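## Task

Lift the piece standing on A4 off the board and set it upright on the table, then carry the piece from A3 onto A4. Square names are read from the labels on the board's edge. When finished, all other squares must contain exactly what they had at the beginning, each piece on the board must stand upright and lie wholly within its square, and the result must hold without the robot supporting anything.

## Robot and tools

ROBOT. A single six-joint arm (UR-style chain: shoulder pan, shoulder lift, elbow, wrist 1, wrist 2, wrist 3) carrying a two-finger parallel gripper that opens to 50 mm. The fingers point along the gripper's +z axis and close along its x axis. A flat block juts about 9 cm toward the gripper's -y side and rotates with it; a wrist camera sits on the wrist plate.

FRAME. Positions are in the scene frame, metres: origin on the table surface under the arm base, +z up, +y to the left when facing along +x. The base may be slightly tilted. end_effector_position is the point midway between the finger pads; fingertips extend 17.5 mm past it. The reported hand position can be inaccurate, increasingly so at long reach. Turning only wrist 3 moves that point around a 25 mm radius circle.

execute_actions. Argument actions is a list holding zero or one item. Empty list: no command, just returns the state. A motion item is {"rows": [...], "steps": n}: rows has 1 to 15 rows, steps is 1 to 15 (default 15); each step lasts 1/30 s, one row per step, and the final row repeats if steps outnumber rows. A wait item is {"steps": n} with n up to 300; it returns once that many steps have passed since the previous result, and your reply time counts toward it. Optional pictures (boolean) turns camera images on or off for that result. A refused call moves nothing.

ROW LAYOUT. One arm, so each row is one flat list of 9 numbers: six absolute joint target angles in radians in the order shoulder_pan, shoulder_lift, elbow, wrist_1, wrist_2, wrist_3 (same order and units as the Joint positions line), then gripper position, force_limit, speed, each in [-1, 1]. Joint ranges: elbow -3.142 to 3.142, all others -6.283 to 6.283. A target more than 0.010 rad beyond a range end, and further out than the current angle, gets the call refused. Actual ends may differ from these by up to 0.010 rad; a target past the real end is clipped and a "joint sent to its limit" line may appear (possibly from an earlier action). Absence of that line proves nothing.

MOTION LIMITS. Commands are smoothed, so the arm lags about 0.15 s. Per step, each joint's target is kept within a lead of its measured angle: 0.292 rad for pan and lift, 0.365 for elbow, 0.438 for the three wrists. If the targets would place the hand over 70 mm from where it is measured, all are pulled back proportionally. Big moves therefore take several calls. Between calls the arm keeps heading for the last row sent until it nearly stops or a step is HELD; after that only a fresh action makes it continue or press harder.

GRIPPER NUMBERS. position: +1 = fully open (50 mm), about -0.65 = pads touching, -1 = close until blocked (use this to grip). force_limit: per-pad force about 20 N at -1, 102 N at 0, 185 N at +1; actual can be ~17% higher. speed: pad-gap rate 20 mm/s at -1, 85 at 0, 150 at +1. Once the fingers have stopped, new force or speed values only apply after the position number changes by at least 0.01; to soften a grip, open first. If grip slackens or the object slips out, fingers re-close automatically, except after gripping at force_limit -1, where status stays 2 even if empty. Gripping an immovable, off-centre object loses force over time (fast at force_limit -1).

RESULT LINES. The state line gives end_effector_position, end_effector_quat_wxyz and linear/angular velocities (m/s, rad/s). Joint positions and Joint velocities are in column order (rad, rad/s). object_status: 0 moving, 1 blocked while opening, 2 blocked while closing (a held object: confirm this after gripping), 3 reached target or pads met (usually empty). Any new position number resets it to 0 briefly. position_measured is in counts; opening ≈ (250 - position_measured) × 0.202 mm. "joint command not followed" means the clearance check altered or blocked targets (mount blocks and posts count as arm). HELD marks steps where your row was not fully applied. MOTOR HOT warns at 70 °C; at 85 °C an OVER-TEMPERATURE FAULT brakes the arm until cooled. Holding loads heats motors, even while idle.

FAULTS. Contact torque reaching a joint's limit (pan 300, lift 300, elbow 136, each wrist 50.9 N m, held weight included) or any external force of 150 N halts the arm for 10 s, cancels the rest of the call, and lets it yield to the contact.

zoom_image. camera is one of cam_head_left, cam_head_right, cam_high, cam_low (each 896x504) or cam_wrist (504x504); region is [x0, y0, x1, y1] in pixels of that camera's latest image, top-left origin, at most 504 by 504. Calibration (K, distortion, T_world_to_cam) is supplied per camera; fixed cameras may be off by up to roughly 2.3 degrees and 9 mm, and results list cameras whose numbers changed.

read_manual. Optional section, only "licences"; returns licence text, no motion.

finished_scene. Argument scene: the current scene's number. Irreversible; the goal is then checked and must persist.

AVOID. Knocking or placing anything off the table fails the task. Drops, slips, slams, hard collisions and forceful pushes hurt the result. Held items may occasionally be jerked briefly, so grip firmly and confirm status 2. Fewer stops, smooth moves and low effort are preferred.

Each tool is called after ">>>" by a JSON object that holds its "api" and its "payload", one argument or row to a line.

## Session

>>> {"api": "execute_actions", "payload": {
  "actions": []
}}

Scene clock: 0.00 s of 4400.00 s.
end_effector_position=(+0.0666, +0.1211, +0.3725) position_measured=3 object_status=3 end_effector_quat_wxyz=(-0.178, +0.923, +0.256, -0.226) end_effector_velocity=(+0.000, +0.000, -0.000) end_effector_angular_velocity=(+0.001, +0.000, +0.000)
Joint positions: [ 1.764 -1.901  2.449 -1.053 -1.977 -0.387]
Joint velocities: [ 0.  0.  0.  0. -0. -0.]
Motor temperatures (°C, as the motors report them): [25 26 27 29 33 30]
camera_calibration (this result's frames):
cam_wrist: T_world_to_cam=[[0.769926, 0.532921, -0.351011, 0.0137262], [0.525316, -0.841601, -0.1255, 0.107442], [-0.362293, -0.0877658, -0.927923, 0.526438], [0, 0, 0, 1]] pos_world=[0.123716, 0.129311, 0.506796]

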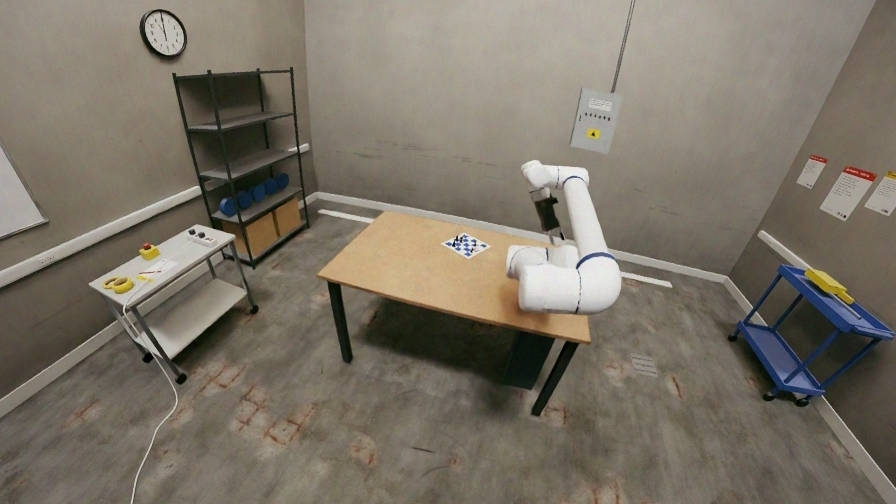

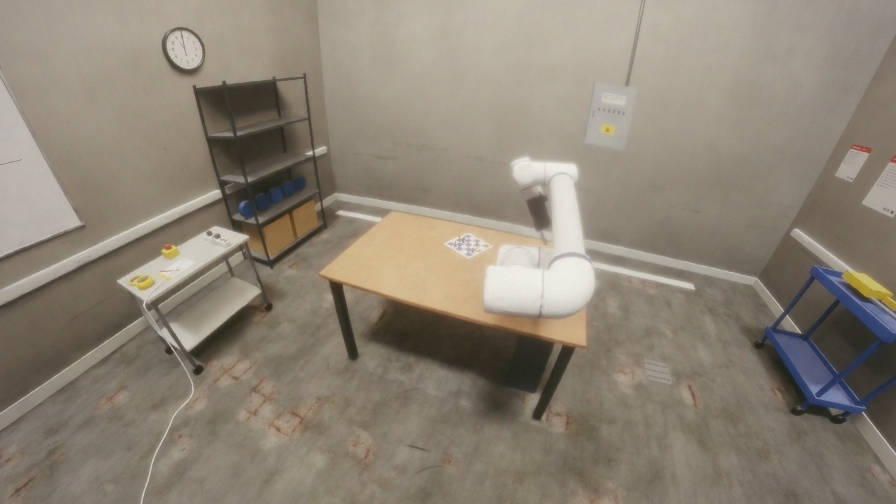

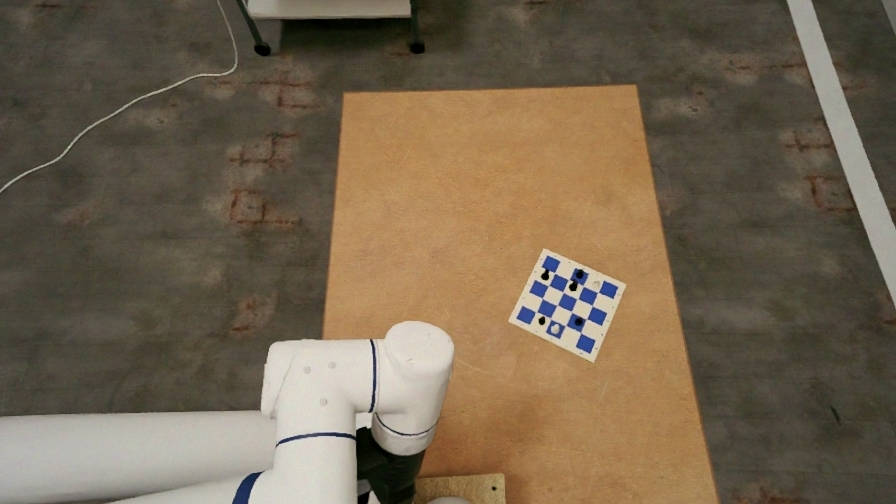

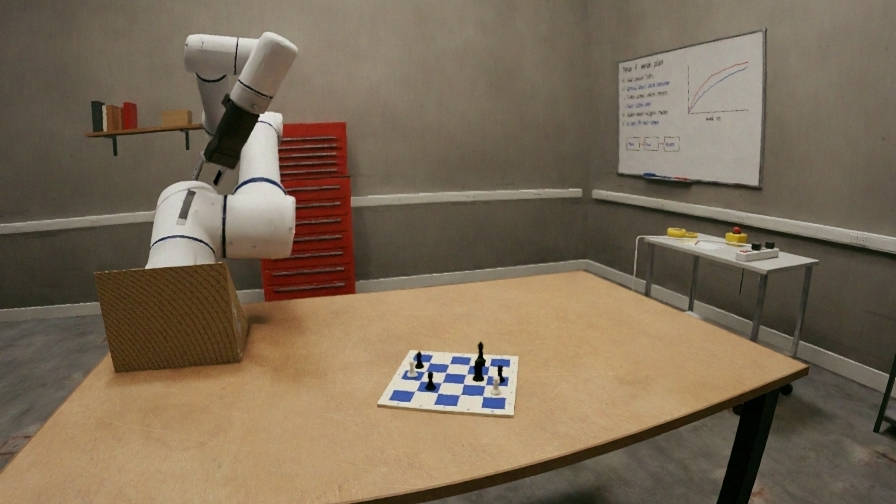

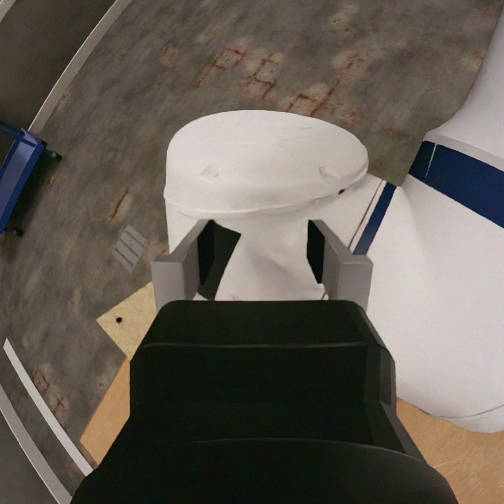

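>>> {"api": "zoom_image", "payload": {
  "camera": "cam_high",
  "region": [500, 240, 640, 370]
}}

>>> {"api": "zoom_image", "payload": {
  "camera": "cam_low",
  "region": [365, 330, 535, 430]
}}

Region (500, 240, 640, 370) of cam_high's 896x504 image, scaled by 3.600, with more detail than that image has; it fills the top 468 rows of this view, and the rest is white.

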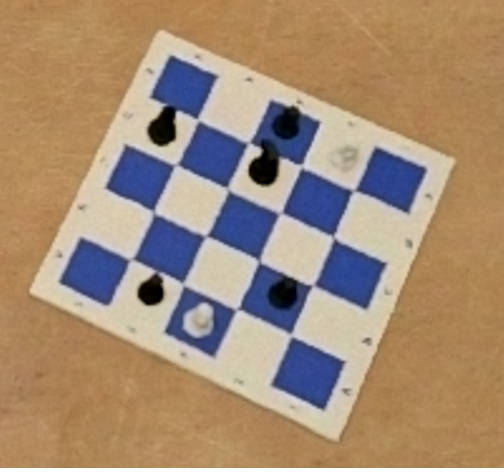

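Region (365, 330, 535, 430) of cam_low's 896x504 image, scaled by 2.965, with more detail than that image has; it fills the top 296 rows of this view, and the rest is white.

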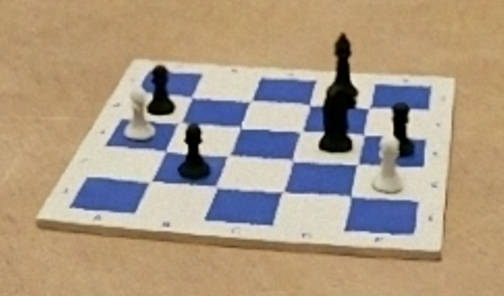

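>>> {"api": "zoom_image", "payload": {
  "camera": "cam_low",
  "region": [375, 380, 455, 420]
}}

>>> {"api": "zoom_image", "payload": {
  "camera": "cam_high",
  "region": [570, 290, 630, 365]
}}

Region (375, 380, 455, 420) of cam_low's 896x504 image, scaled by 6.300, with more detail than that image has.

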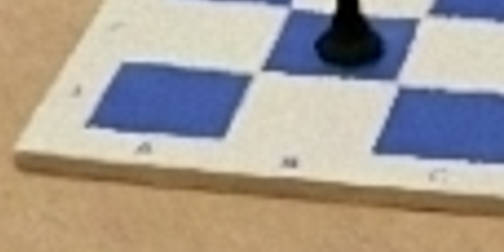

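Region (570, 290, 630, 365) of cam_high's 896x504 image, scaled by 6.720, with more detail than that image has; it fills the left 403 columns of this view, and the rest is white.

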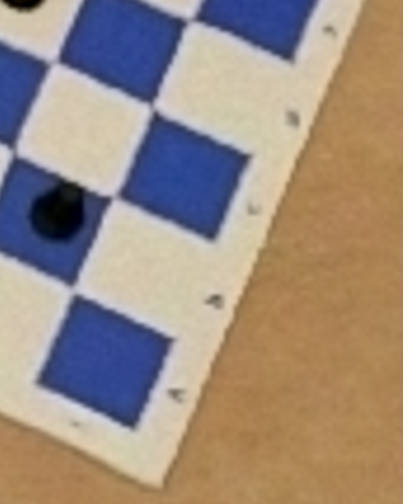

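>>> {"api": "execute_actions", "payload": {
  "actions": [
    {"rows": [[1.7653,-1.8987,2.4486,-1.0560,-1.9749,-0.3915,0.3,0,0],[1.7665,-1.8964,2.4483,-1.0590,-1.9727,-0.3960,0.3,0,0],[1.7678,-1.8940,2.4479,-1.0619,-1.9706,-0.4004,0.3,0,0],[1.7690,-1.8917,2.4476,-1.0649,-1.9684,-0.4049,0.3,0,0],[1.7703,-1.8894,2.4472,-1.0679,-1.9663,-0.4094,0.3,0,0],[1.7739,-1.8829,2.4462,-1.0763,-1.9603,-0.4220,0.3,0,0],[1.7775,-1.8764,2.4452,-1.0847,-1.9542,-0.4346,0.3,0,0],[1.7810,-1.8698,2.4442,-1.0930,-1.9482,-0.4473,0.3,0,0],[1.7846,-1.8633,2.4432,-1.1014,-1.9421,-0.4599,0.3,0,0],[1.7882,-1.8568,2.4422,-1.1098,-1.9361,-0.4725,0.3,0,0],[1.7937,-1.8467,2.4407,-1.1227,-1.9268,-0.4920,0.3,0,0],[1.7992,-1.8367,2.4391,-1.1357,-1.9175,-0.5115,0.3,0,0],[1.8048,-1.8266,2.4376,-1.1486,-1.9082,-0.5309,0.3,0,0],[1.8103,-1.8166,2.4360,-1.1616,-1.8989,-0.5504,0.3,0,0],[1.8158,-1.8065,2.4345,-1.1745,-1.8896,-0.5699,0.3,0,0]], "steps": 15}
  ],
  "pictures": false
}}

>>> {"api": "execute_actions", "payload": {
  "actions": [
    {"rows": [[1.8229,-1.7935,2.4325,-1.1912,-1.8776,-0.5950,0.3,0,0],[1.8300,-1.7805,2.4305,-1.2079,-1.8656,-0.6201,0.3,0,0],[1.8371,-1.7676,2.4286,-1.2246,-1.8535,-0.6453,0.3,0,0],[1.8442,-1.7546,2.4266,-1.2413,-1.8415,-0.6704,0.3,0,0],[1.8513,-1.7416,2.4246,-1.2580,-1.8295,-0.6955,0.3,0,0],[1.8597,-1.7264,2.4223,-1.2776,-1.8154,-0.7250,0.3,0,0],[1.8680,-1.7111,2.4199,-1.2972,-1.8013,-0.7545,0.3,0,0],[1.8764,-1.6959,2.4176,-1.3167,-1.7872,-0.7840,0.3,0,0],[1.8847,-1.6806,2.4152,-1.3363,-1.7731,-0.8135,0.3,0,0],[1.8931,-1.6654,2.4129,-1.3559,-1.7590,-0.8430,0.3,0,0],[1.9023,-1.6485,2.4103,-1.3776,-1.7434,-0.8756,0.3,0,0],[1.9116,-1.6317,2.4077,-1.3993,-1.7278,-0.9082,0.3,0,0],[1.9208,-1.6148,2.4052,-1.4209,-1.7123,-0.9409,0.3,0,0],[1.9301,-1.5980,2.4026,-1.4426,-1.6967,-0.9735,0.3,0,0],[1.9393,-1.5811,2.4000,-1.4643,-1.6811,-1.0061,0.3,0,0]], "steps": 15}
  ],
  "pictures": false
}}

>>> {"api": "execute_actions", "payload": {
  "actions": [
    {"rows": [[1.9491,-1.5633,2.3973,-1.4872,-1.6646,-1.0406,0.3,0,0],[1.9588,-1.5455,2.3946,-1.5101,-1.6481,-1.0751,0.3,0,0],[1.9686,-1.5276,2.3918,-1.5331,-1.6316,-1.1096,0.3,0,0],[1.9783,-1.5098,2.3891,-1.5560,-1.6151,-1.1441,0.3,0,0],[1.9881,-1.4920,2.3864,-1.5789,-1.5986,-1.1786,0.3,0,0],[1.9980,-1.4739,2.3836,-1.6022,-1.5818,-1.2137,0.3,0,0],[2.0080,-1.4557,2.3808,-1.6256,-1.5650,-1.2488,0.3,0,0],[2.0179,-1.4376,2.3781,-1.6489,-1.5483,-1.2840,0.3,0,0],[2.0279,-1.4194,2.3753,-1.6723,-1.5315,-1.3191,0.3,0,0],[2.0378,-1.4013,2.3725,-1.6956,-1.5147,-1.3542,0.3,0,0],[2.0476,-1.3835,2.3698,-1.7185,-1.4982,-1.3887,0.3,0,0],[2.0574,-1.3657,2.3671,-1.7414,-1.4817,-1.4232,0.3,0,0],[2.0671,-1.3478,2.3643,-1.7644,-1.4652,-1.4577,0.3,0,0],[2.0769,-1.3300,2.3616,-1.7873,-1.4487,-1.4922,0.3,0,0],[2.0867,-1.3122,2.3589,-1.8102,-1.4322,-1.5267,0.3,0,0]], "steps": 15}
  ],
  "pictures": false
}}

>>> {"api": "execute_actions", "payload": {
  "actions": [
    {"rows": [[2.0959,-1.2953,2.3563,-1.8319,-1.4166,-1.5593,0.3,0,0],[2.1052,-1.2785,2.3537,-1.8535,-1.4010,-1.5919,0.3,0,0],[2.1144,-1.2616,2.3512,-1.8752,-1.3855,-1.6246,0.3,0,0],[2.1237,-1.2448,2.3486,-1.8968,-1.3699,-1.6572,0.3,0,0],[2.1329,-1.2279,2.3460,-1.9185,-1.3543,-1.6898,0.3,0,0],[2.1412,-1.2127,2.3437,-1.9381,-1.3402,-1.7193,0.3,0,0],[2.1496,-1.1974,2.3413,-1.9577,-1.3261,-1.7488,0.3,0,0],[2.1579,-1.1822,2.3390,-1.9773,-1.3120,-1.7783,0.3,0,0],[2.1663,-1.1669,2.3366,-1.9969,-1.2979,-1.8078,0.3,0,0],[2.1746,-1.1517,2.3343,-2.0165,-1.2838,-1.8373,0.3,0,0],[2.1817,-1.1387,2.3323,-2.0332,-1.2718,-1.8624,0.3,0,0],[2.1888,-1.1257,2.3303,-2.0499,-1.2598,-1.8875,0.3,0,0],[2.1960,-1.1128,2.3284,-2.0665,-1.2478,-1.9126,0.3,0,0],[2.2031,-1.0998,2.3264,-2.0832,-1.2358,-1.9377,0.3,0,0],[2.2102,-1.0868,2.3244,-2.0999,-1.2238,-1.9628,0.3,0,0]], "steps": 15}
  ],
  "pictures": false
}}

>>> {"api": "execute_actions", "payload": {
  "actions": [
    {"rows": [[2.2157,-1.0767,2.3229,-2.1129,-1.2145,-1.9823,0.3,0,0],[2.2212,-1.0667,2.3213,-2.1258,-1.2052,-2.0018,0.3,0,0],[2.2268,-1.0566,2.3198,-2.1388,-1.1958,-2.0213,0.3,0,0],[2.2323,-1.0466,2.3182,-2.1517,-1.1865,-2.0408,0.3,0,0],[2.2378,-1.0365,2.3167,-2.1647,-1.1772,-2.0603,0.3,0,0],[2.2414,-1.0300,2.3157,-2.1731,-1.1712,-2.0729,0.3,0,0],[2.2449,-1.0235,2.3147,-2.1815,-1.1651,-2.0855,0.3,0,0],[2.2485,-1.0169,2.3137,-2.1898,-1.1591,-2.0981,0.3,0,0],[2.2520,-1.0104,2.3127,-2.1982,-1.1530,-2.1107,0.3,0,0],[2.2556,-1.0039,2.3117,-2.2066,-1.1470,-2.1233,0.3,0,0],[2.2569,-1.0016,2.3113,-2.2096,-1.1449,-2.1278,0.3,0,0],[2.2581,-0.9993,2.3110,-2.2125,-1.1427,-2.1323,0.3,0,0],[2.2594,-0.9970,2.3106,-2.2155,-1.1406,-2.1368,0.3,0,0],[2.2607,-0.9946,2.3103,-2.2185,-1.1385,-2.1413,0.3,0,0],[2.26195,-0.99233,2.30989,-2.22144,-1.13632,-2.14575,0.3,0,0]], "steps": 15}
  ],
  "pictures": false
}}

>>> {"api": "execute_actions", "payload": {
  "actions": [
    {"steps": 15}
  ]
}}

Scene clock: 120.50 s of 4400.00 s.
end_effector_position=(+0.0865, +0.0929, +0.3680) position_measured=107 object_status=3 end_effector_quat_wxyz=(-0.174, +0.910, +0.317, -0.204) end_effector_velocity=(+0.088, -0.120, -0.024) end_effector_angular_velocity=(+0.158, -0.244, +0.494)
Joint positions: [ 1.798 -1.839  2.439 -1.133 -1.919 -0.507]
Joint velocities: [ 0.146  0.267 -0.041 -0.34   0.245 -0.514]
Motor temperatures (°C, as the motors report them): [25 26 27 29 33 30]
Steps of this call (steps 1 to 90: nothing new was sent; then 117.00 s passed at rest; steps 91 to 105: all 15 steps of this action). Readings (joint positions | what the end effector reports):
91: [1.764 -1.901 2.449 -1.053 -1.977 -0.387] | position_measured=12 object_status=0
92: [1.764 -1.901 2.449 -1.054 -1.977 -0.389] | position_measured=26 object_status=0
94: [1.766 -1.898 2.449 -1.057 -1.974 -0.394] | position_measured=54 object_status=0
98: [1.772 -1.887 2.447 -1.072 -1.964 -0.415] | position_measured=105 object_status=0
105: the state above

Scene clock: 121.00 s of 4400.00 s.
end_effector_position=(+0.1613, +0.0023, +0.3409) position_measured=107 object_status=3 end_effector_quat_wxyz=(-0.152, +0.834, +0.512, -0.138) end_effector_velocity=(+0.200, -0.215, -0.088) end_effector_angular_velocity=(+0.234, -0.390, +1.001)
Joint positions: [ 1.907 -1.639  2.409 -1.39  -1.735 -0.894]
Joint velocities: [ 0.266  0.483 -0.074 -0.618  0.445 -0.932]
Motor temperatures (°C, as the motors report them): [25 26 27 29 33 30]
Steps of this call (steps 1 to 15: all 15 steps of this action). Readings (joint positions | what the end effector reports):
1: [1.803 -1.830 2.438 -1.145 -1.911 -0.525] | position_measured=107 object_status=3
2: [1.809 -1.819 2.436 -1.158 -1.901 -0.545] | position_measured=107 object_status=3
4: [1.821 -1.797 2.433 -1.187 -1.880 -0.589] | position_measured=107 object_status=3
8: [1.849 -1.746 2.425 -1.253 -1.833 -0.688] | position_measured=107 object_status=3
15: the state above

Scene clock: 121.50 s of 4400.00 s.
end_effector_position=(+0.2820, -0.1080, +0.2764) position_measured=107 object_status=3 end_effector_quat_wxyz=(-0.101, +0.653, +0.748, -0.067) end_effector_velocity=(+0.259, -0.198, -0.162) end_effector_angular_velocity=(+0.176, -0.361, +1.215)
Joint positions: [ 2.052 -1.375  2.369 -1.729 -1.491 -1.404]
Joint velocities: [ 0.29   0.53  -0.081 -0.676  0.487 -1.02 ]
Motor temperatures (°C, as the motors report them): [25 26 27 29 33 30]
Steps of this call (steps 1 to 15: all 15 steps of this action). Readings (joint positions | what the end effector reports):
1: [1.917 -1.623 2.406 -1.411 -1.720 -0.926] | position_measured=107 object_status=3
2: [1.926 -1.606 2.404 -1.432 -1.704 -0.958] | position_measured=107 object_status=3
4: [1.945 -1.572 2.399 -1.477 -1.672 -1.025] | position_measured=107 object_status=3
8: [1.983 -1.501 2.388 -1.567 -1.607 -1.161] | position_measured=107 object_status=3
15: the state above

Scene clock: 122.00 s of 4400.00 s.
end_effector_position=(+0.4035, -0.1842, +0.1908) position_measured=107 object_status=3 end_effector_quat_wxyz=(-0.040, +0.414, +0.909, -0.020) end_effector_velocity=(+0.202, -0.099, -0.163) end_effector_angular_velocity=(+0.072, -0.247, +0.984)
Joint positions: [ 2.184 -1.135  2.332 -2.038 -1.268 -1.87 ]
Joint velocities: [ 0.221  0.402 -0.061 -0.514  0.37  -0.776]
Motor temperatures (°C, as the motors report them): [25 26 27 29 33 30]
Steps of this call (steps 1 to 15: all 15 steps of this action). Readings (joint positions | what the end effector reports):
1: [2.062 -1.358 2.366 -1.752 -1.474 -1.439] | position_measured=107 object_status=3
2: [2.071 -1.340 2.363 -1.774 -1.458 -1.473] | position_measured=107 object_status=3
4: [2.090 -1.305 2.358 -1.819 -1.426 -1.540] | position_measured=107 object_status=3
8: [2.127 -1.239 2.348 -1.905 -1.364 -1.669] | position_measured=107 object_status=3
15: the state above

Scene clock: 122.50 s of 4400.00 s.
end_effector_position=(+0.4681, -0.2110, +0.1355) position_measured=107 object_status=3 end_effector_quat_wxyz=(-0.003, +0.263, +0.965, -0.002) end_effector_velocity=(+0.049, -0.016, -0.046) end_effector_angular_velocity=(+0.011, -0.063, +0.258)
Joint positions: [ 2.255 -1.004  2.312 -2.206 -1.147 -2.123]
Joint velocities: [ 0.056  0.103 -0.016 -0.131  0.096 -0.2  ]
Motor temperatures (°C, as the motors report them): [25 26 27 29 33 30]
Steps of this call (steps 1 to 15: all 15 steps of this action). Readings (joint positions | what the end effector reports):
1: [2.191 -1.121 2.330 -2.055 -1.256 -1.896] | position_measured=107 object_status=3
2: [2.198 -1.109 2.328 -2.071 -1.244 -1.920] | position_measured=107 object_status=3
4: [2.211 -1.086 2.324 -2.101 -1.223 -1.965] | position_measured=107 object_status=3
8: [2.233 -1.046 2.318 -2.153 -1.186 -2.042] | position_measured=107 object_status=3
15: the state above

Scene clock: 123.00 s of 4400.00 s.
end_effector_position=(+0.4738, -0.2128, +0.1302) position_measured=107 object_status=3 end_effector_quat_wxyz=(+0.000, +0.248, +0.969, -0.001) end_effector_velocity=(+0.000, -0.001, -0.000) end_effector_angular_velocity=(+0.000, -0.002, +0.002)
Joint positions: [ 2.262 -0.992  2.31  -2.221 -1.136 -2.146]
Joint velocities: [-0.001  0.001 -0.    -0.001  0.001 -0.002]
Motor temperatures (°C, as the motors report them): [25 26 27 29 33 30]
Steps of this call (steps 1 to 15: the robot went on to your last target). Readings (joint positions | what the end effector reports):
1: [2.257 -1.001 2.311 -2.210 -1.144 -2.129] | position_measured=107 object_status=3
2: [2.258 -0.999 2.311 -2.213 -1.142 -2.133] | position_measured=107 object_status=3
4: [2.260 -0.996 2.310 -2.217 -1.140 -2.139] | position_measured=107 object_status=3
8: [2.261 -0.993 2.310 -2.220 -1.137 -2.144] | position_measured=107 object_status=3
15: the state above
camera_calibration (this result's frames):
cam_wrist: T_world_to_cam=[[-0.862918, 0.505119, -0.0150469, 0.517103], [0.470654, 0.814168, 0.340022, -0.100201], [0.184003, 0.28633, -0.940297, 0.242167], [0, 0, 0, 1]] pos_world=[0.448818, -0.248958, 0.269561]

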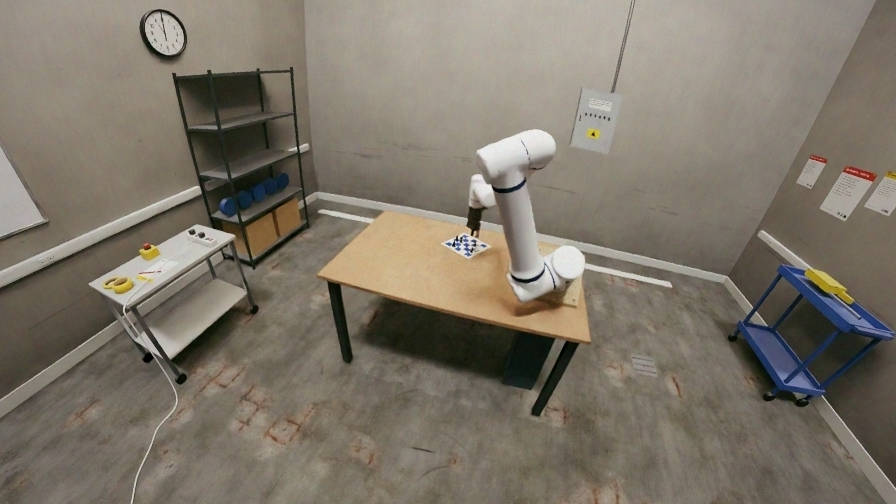

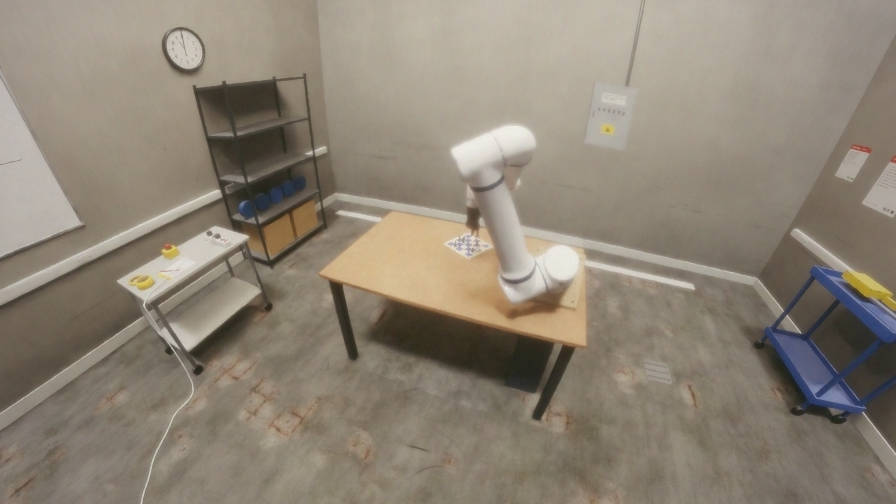

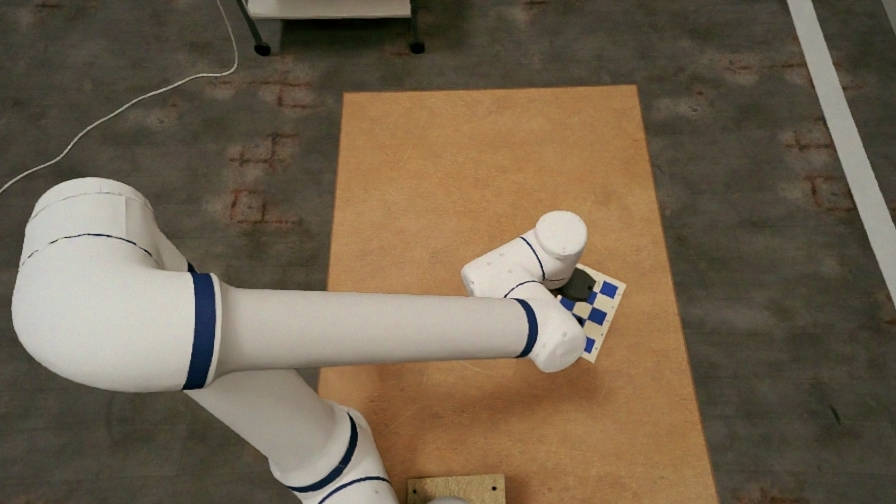

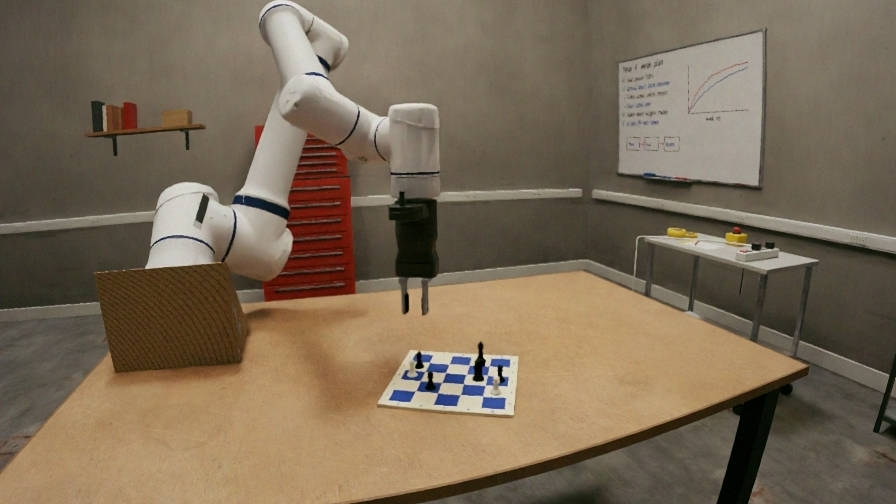

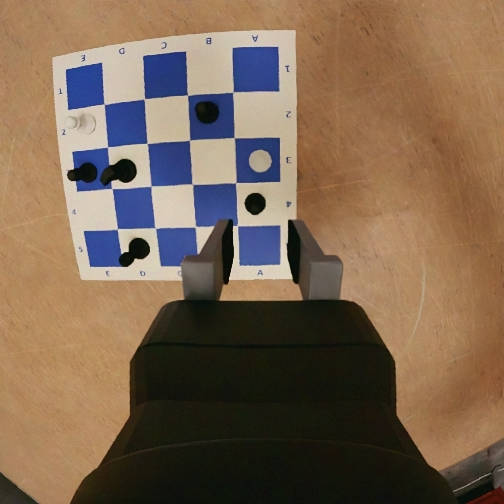

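>>> {"api": "execute_actions", "payload": {
  "actions": []
}}

Scene clock: 140.73 s of 4400.00 s.
end_effector_position=(+0.4739, -0.2128, +0.1301) position_measured=107 object_status=3 end_effector_quat_wxyz=(+0.000, +0.248, +0.969, -0.001) end_effector_velocity=(+0.000, -0.000, -0.000) end_effector_angular_velocity=(+0.000, -0.000, +0.000)
Joint positions: [ 2.262 -0.992  2.31  -2.221 -1.136 -2.146]
Joint velocities: [-0.  0. -0. -0.  0. -0.]
Motor temperatures (°C, as the motors report them): [25 26 28 29 33 30]
Steps of this call (steps 1 to 15: the robot went on to your last target; steps 16 to 90: nothing new was sent; then 14.73 s passed at rest). Readings (joint positions | what the end effector reports):
1: [2.262 -0.992 2.310 -2.221 -1.136 -2.146] | position_measured=107 object_status=3
2: [2.262 -0.992 2.310 -2.221 -1.136 -2.146] | position_measured=107 object_status=3
4: [2.262 -0.992 2.310 -2.221 -1.136 -2.146] | position_measured=107 object_status=3
8: [2.262 -0.992 2.310 -2.221 -1.136 -2.146] | position_measured=107 object_status=3
90: the state above
The arm was judged still, so your last target was given up. Only a new action makes it travel on or press farther. Fingers that are still opening or closing keep moving.
camera_calibration (this result's frames):
cam_wrist: T_world_to_cam=[[-0.863058, 0.50488, -0.0150944, 0.517176], [0.470406, 0.814294, 0.340064, -0.100055], [0.183983, 0.286394, -0.940281, 0.242134], [0, 0, 0, 1]] pos_world=[0.448871, -0.248983, 0.269505]

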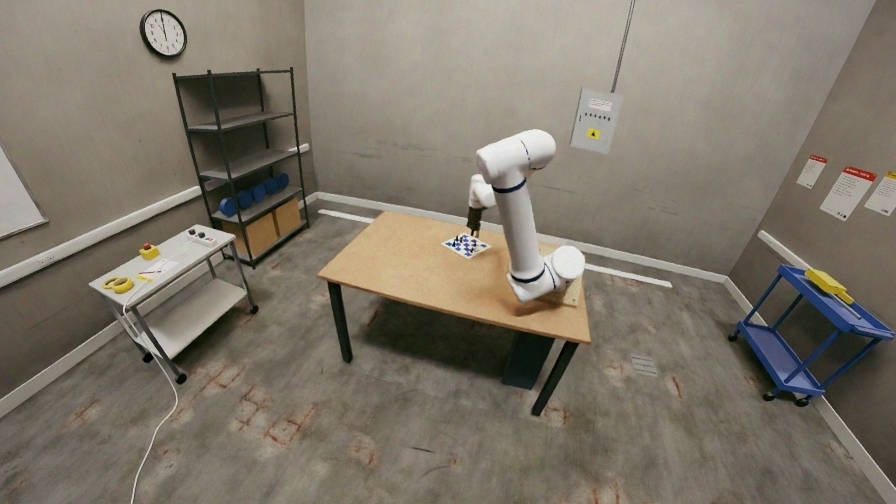

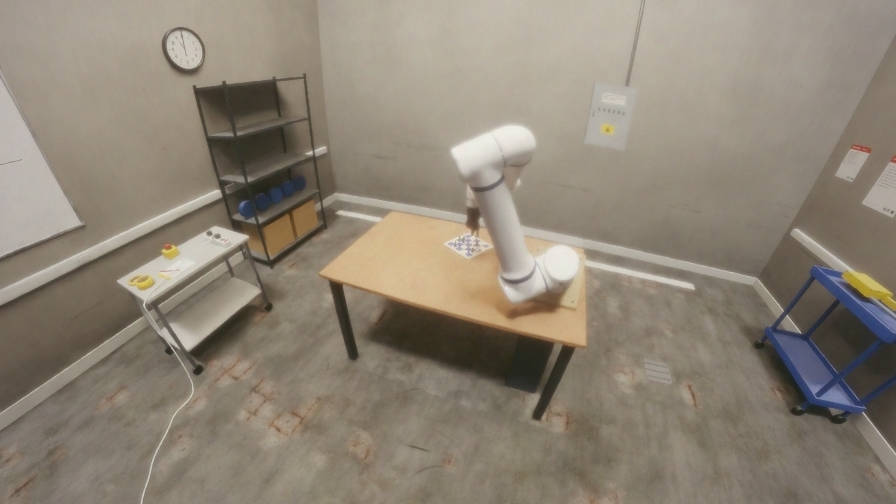

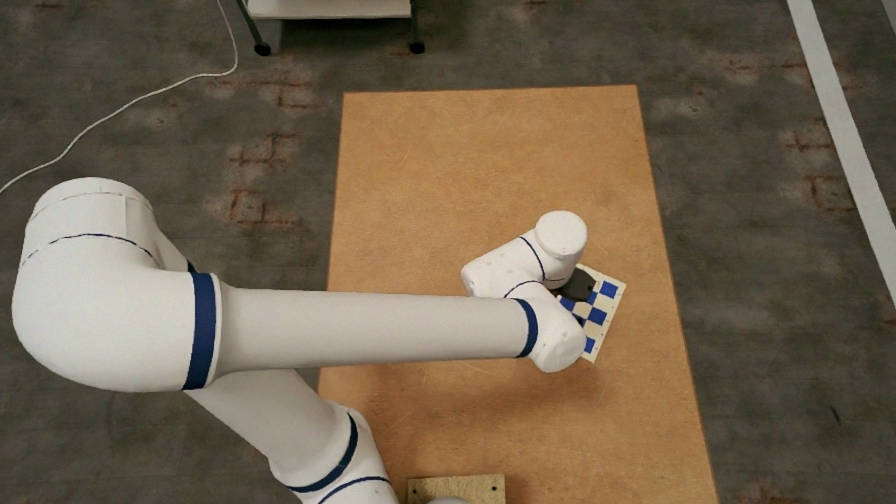

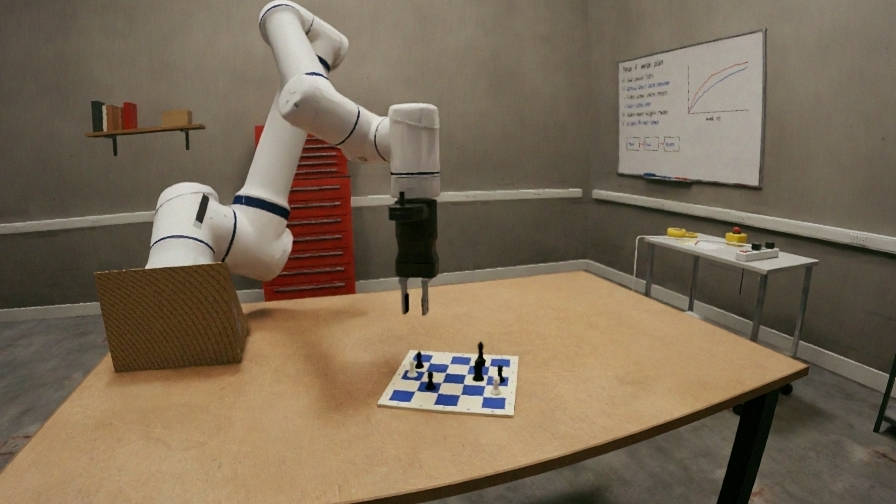

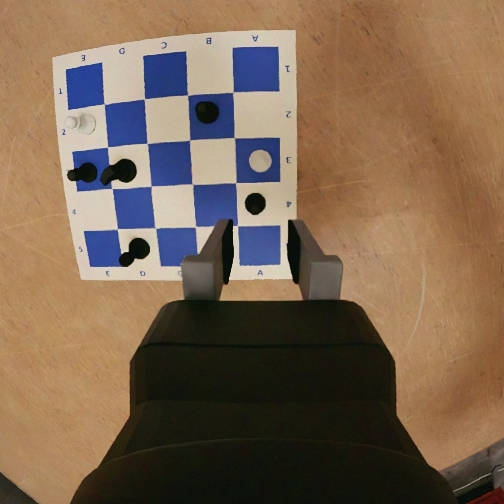

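>>> {"api": "zoom_image", "payload": {
  "camera": "cam_wrist",
  "region": [190, 120, 330, 260]
}}

Region (190, 120, 330, 260) of cam_wrist's 504x504 image, scaled by 3.600, with more detail than that image has.

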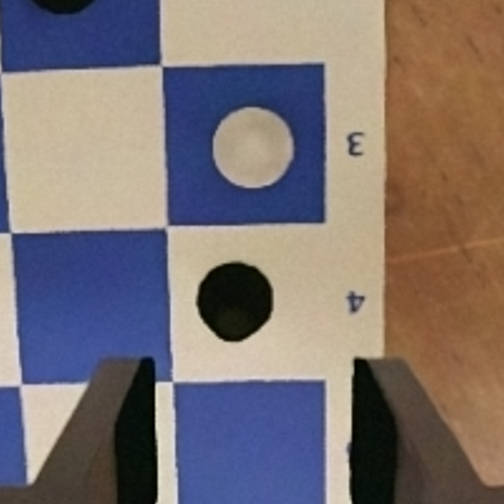

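>>> {"api": "execute_actions", "payload": {
  "actions": [
    {"rows": [[2.26220,-0.99187,2.31008,-2.22218,-1.13616,-2.14553,0.3,0.3,-0.5],[2.26295,-0.99053,2.31062,-2.22433,-1.13570,-2.14489,0.3,0.3,-0.5],[2.26414,-0.98838,2.31150,-2.22779,-1.13497,-2.14386,0.3,0.3,-0.5],[2.26575,-0.98546,2.31267,-2.23247,-1.13397,-2.14246,0.3,0.3,-0.5],[2.26775,-0.98184,2.31410,-2.23826,-1.13273,-2.14073,0.3,0.3,-0.5],[2.27010,-0.97757,2.31578,-2.24507,-1.13128,-2.13869,0.3,0.3,-0.5],[2.27277,-0.97270,2.31765,-2.25280,-1.12963,-2.13636,0.3,0.3,-0.5],[2.27573,-0.96729,2.31970,-2.26136,-1.12781,-2.13378,0.3,0.3,-0.5],[2.27894,-0.96140,2.32188,-2.27064,-1.12584,-2.13097,0.3,0.3,-0.5],[2.28238,-0.95509,2.32418,-2.28054,-1.12373,-2.12797,0.3,0.3,-0.5],[2.28601,-0.94840,2.32655,-2.29098,-1.12151,-2.12478,0.3,0.3,-0.5],[2.28979,-0.94141,2.32898,-2.30185,-1.11920,-2.12146,0.3,0.3,-0.5],[2.29368,-0.93417,2.33143,-2.31304,-1.11683,-2.11802,0.3,0.3,-0.5],[2.29767,-0.92675,2.33388,-2.32447,-1.11440,-2.11450,0.3,0.3,-0.5],[2.30171,-0.91920,2.33630,-2.33602,-1.11195,-2.11092,0.3,0.3,-0.5]], "steps": 15}
  ],
  "pictures": false
}}

>>> {"api": "execute_actions", "payload": {
  "actions": [
    {"rows": [[2.30576,-0.91160,2.33868,-2.34759,-1.10950,-2.10732,0.3,0.3,-0.5],[2.30978,-0.90401,2.34099,-2.35909,-1.10706,-2.10373,0.3,0.3,-0.5],[2.31376,-0.89651,2.34321,-2.37040,-1.10467,-2.10019,0.3,0.3,-0.5],[2.31763,-0.88917,2.34533,-2.38143,-1.10234,-2.09672,0.3,0.3,-0.5],[2.32137,-0.88206,2.34732,-2.39206,-1.10009,-2.09337,0.3,0.3,-0.5],[2.32494,-0.87525,2.34919,-2.40219,-1.09795,-2.09016,0.3,0.3,-0.5],[2.32830,-0.86883,2.35090,-2.41171,-1.09594,-2.08713,0.3,0.3,-0.5],[2.33141,-0.86286,2.35246,-2.42052,-1.09408,-2.08433,0.3,0.3,-0.5],[2.33424,-0.85744,2.35385,-2.42850,-1.09239,-2.08177,0.3,0.3,-0.5],[2.33673,-0.85263,2.35505,-2.43555,-1.09091,-2.07952,0.3,0.3,-0.5],[2.33886,-0.84853,2.35607,-2.44156,-1.08964,-2.07759,0.3,0.3,-0.5],[2.34058,-0.84520,2.35688,-2.44643,-1.08862,-2.07602,0.3,0.3,-0.5],[2.34186,-0.84272,2.35747,-2.45003,-1.08786,-2.07486,0.3,0.3,-0.5],[2.34266,-0.84118,2.35784,-2.45227,-1.08738,-2.07414,0.3,0.3,-0.5],[2.34293,-0.84066,2.35796,-2.45304,-1.08722,-2.07389,0.3,0.3,-0.5]], "steps": 15}
  ],
  "pictures": false
}}

>>> {"api": "execute_actions", "payload": {
  "actions": [
    {"rows": [[2.34293,-0.84066,2.35796,-2.45304,-1.08722,-2.07389,0.3,0.3,-0.5]], "steps": 12}
  ],
  "pictures": true
}}

Scene clock: 261.23 s of 4400.00 s.
end_effector_position=(+0.4757, -0.2141, +0.0969) position_measured=107 object_status=3 end_effector_quat_wxyz=(+0.000, +0.248, +0.969, -0.001) end_effector_velocity=(+0.005, -0.003, -0.132) end_effector_angular_velocity=(+0.002, +0.002, -0.000)
Joint positions: [ 2.289 -0.943  2.328 -2.299 -1.12  -2.122]
Joint velocities: [ 0.108  0.199  0.068 -0.306  0.065  0.094]
Motor temperatures (°C, as the motors report them): [25 26 28 29 33 30]
Steps of this call (steps 1 to 90: nothing new was sent; then 117.00 s passed at rest; steps 91 to 105: all 15 steps of this action). Readings (joint positions | what the end effector reports):
91: [2.262 -0.992 2.310 -2.221 -1.136 -2.146] | position_measured=107 object_status=3
92: [2.262 -0.992 2.310 -2.222 -1.136 -2.146] | position_measured=107 object_status=3
94: [2.263 -0.991 2.310 -2.224 -1.136 -2.145] | position_measured=107 object_status=3
98: [2.268 -0.981 2.314 -2.240 -1.132 -2.140] | position_measured=107 object_status=3
105: the state above

Scene clock: 261.73 s of 4400.00 s.
end_effector_position=(+0.4767, -0.2147, +0.0378) position_measured=107 object_status=3 end_effector_quat_wxyz=(+0.000, +0.248, +0.969, -0.001) end_effector_velocity=(-0.001, +0.001, -0.054) end_effector_angular_velocity=(+0.000, +0.001, +0.000)
Joint positions: [ 2.338 -0.85   2.356 -2.439 -1.09  -2.078]
Joint velocities: [ 0.046  0.087  0.022 -0.128  0.027  0.041]
Motor temperatures (°C, as the motors report them): [25 26 28 29 33 30]
Steps of this call (steps 1 to 15: all 15 steps of this action). Readings (joint positions | what the end effector reports):
1: [2.292 -0.936 2.330 -2.309 -1.118 -2.119] | position_measured=107 object_status=3
2: [2.296 -0.929 2.333 -2.320 -1.115 -2.116] | position_measured=107 object_status=3
4: [2.304 -0.915 2.337 -2.342 -1.111 -2.109] | position_measured=107 object_status=3
8: [2.319 -0.886 2.346 -2.385 -1.102 -2.095] | position_measured=107 object_status=3
15: the state above

Scene clock: 262.13 s of 4400.00 s.
end_effector_position=(+0.4766, -0.2147, +0.0322) position_measured=107 object_status=3 end_effector_quat_wxyz=(+0.000, +0.248, +0.969, -0.001) end_effector_velocity=(+0.000, -0.000, -0.001) end_effector_angular_velocity=(-0.001, -0.001, +0.000)
Joint positions: [ 2.343 -0.841  2.358 -2.453 -1.087 -2.074]
Joint velocities: [ 0.001  0.001  0.001 -0.003  0.001  0.001]
Motor temperatures (°C, as the motors report them): [25 26 28 29 33 30]
Steps of this call (steps 1 to 12: all 12 steps of this action). Readings (joint positions | what the end effector reports):
1: [2.339 -0.848 2.356 -2.443 -1.089 -2.077] | position_measured=107 object_status=3
2: [2.340 -0.846 2.357 -2.445 -1.089 -2.076] | position_measured=107 object_status=3
4: [2.341 -0.843 2.357 -2.449 -1.088 -2.075] | position_measured=107 object_status=3
8: [2.343 -0.841 2.358 -2.452 -1.087 -2.074] | position_measured=107 object_status=3
12: the state above
camera_calibration (this result's frames):
cam_wrist: T_world_to_cam=[[-0.863055, 0.504883, -0.0151144, 0.518984], [0.470403, 0.814296, 0.340063, -0.0665611], [0.184, 0.286383, -0.940281, 0.150037], [0, 0, 0, 1]] pos_world=[0.451616, -0.250794, 0.171556]

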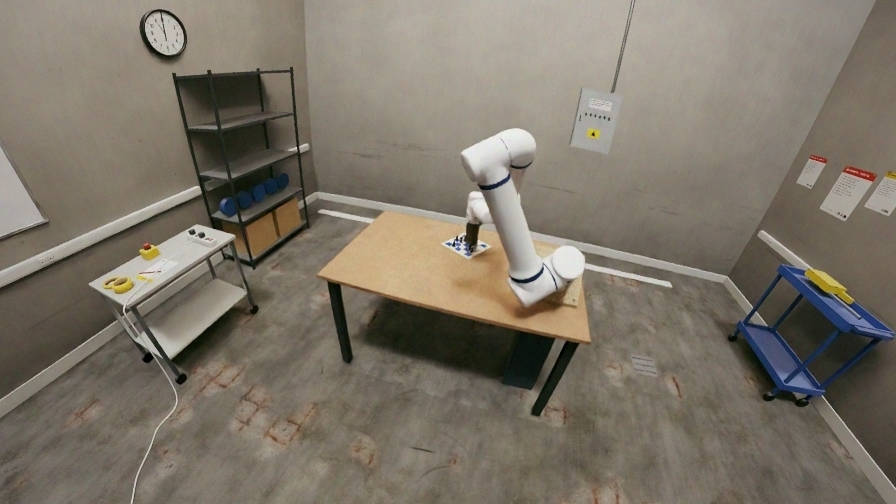

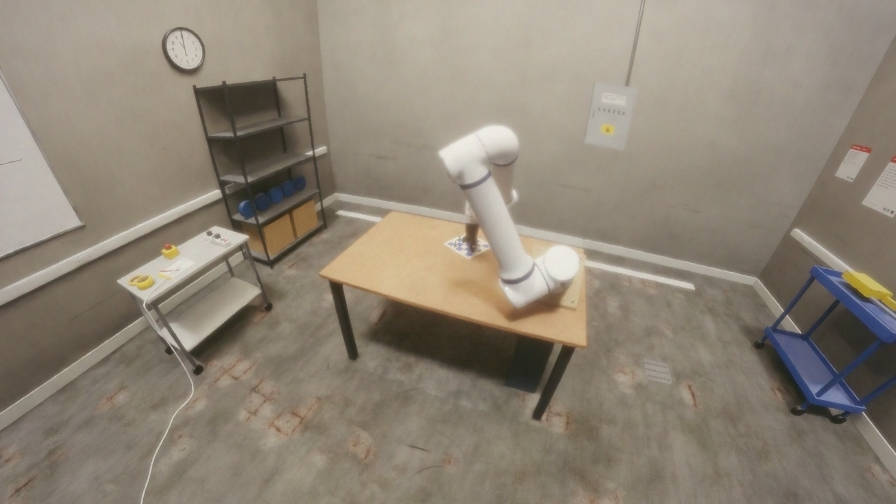

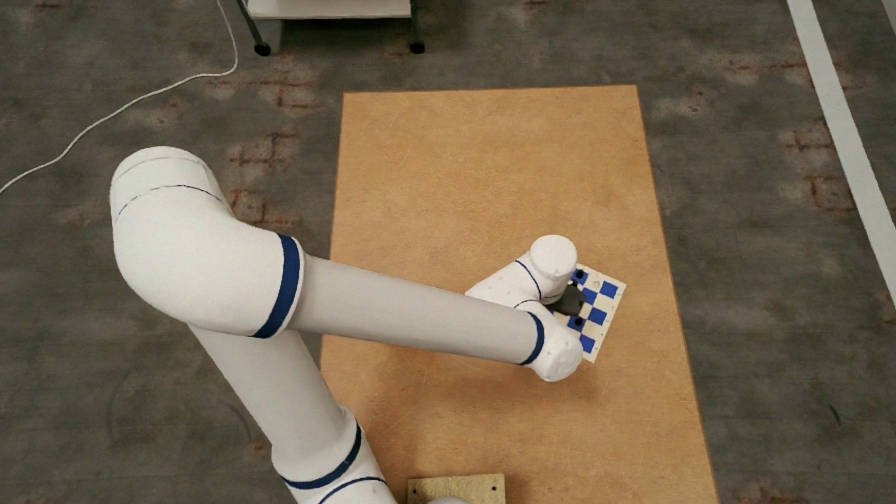

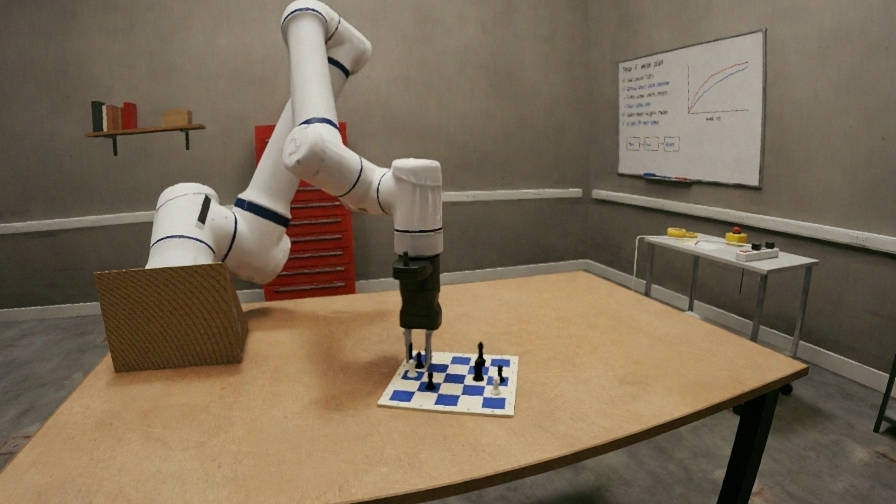

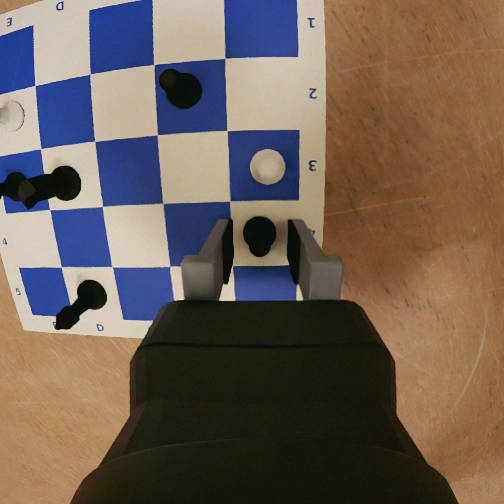

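>>> {"api": "zoom_image", "payload": {
  "camera": "cam_wrist",
  "region": [180, 120, 348, 288]
}}

Region (180, 120, 348, 288) of cam_wrist's 504x504 image, scaled by 3.000, with more detail than that image has.

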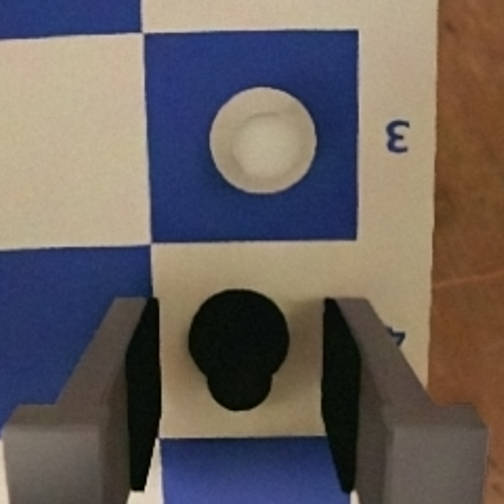

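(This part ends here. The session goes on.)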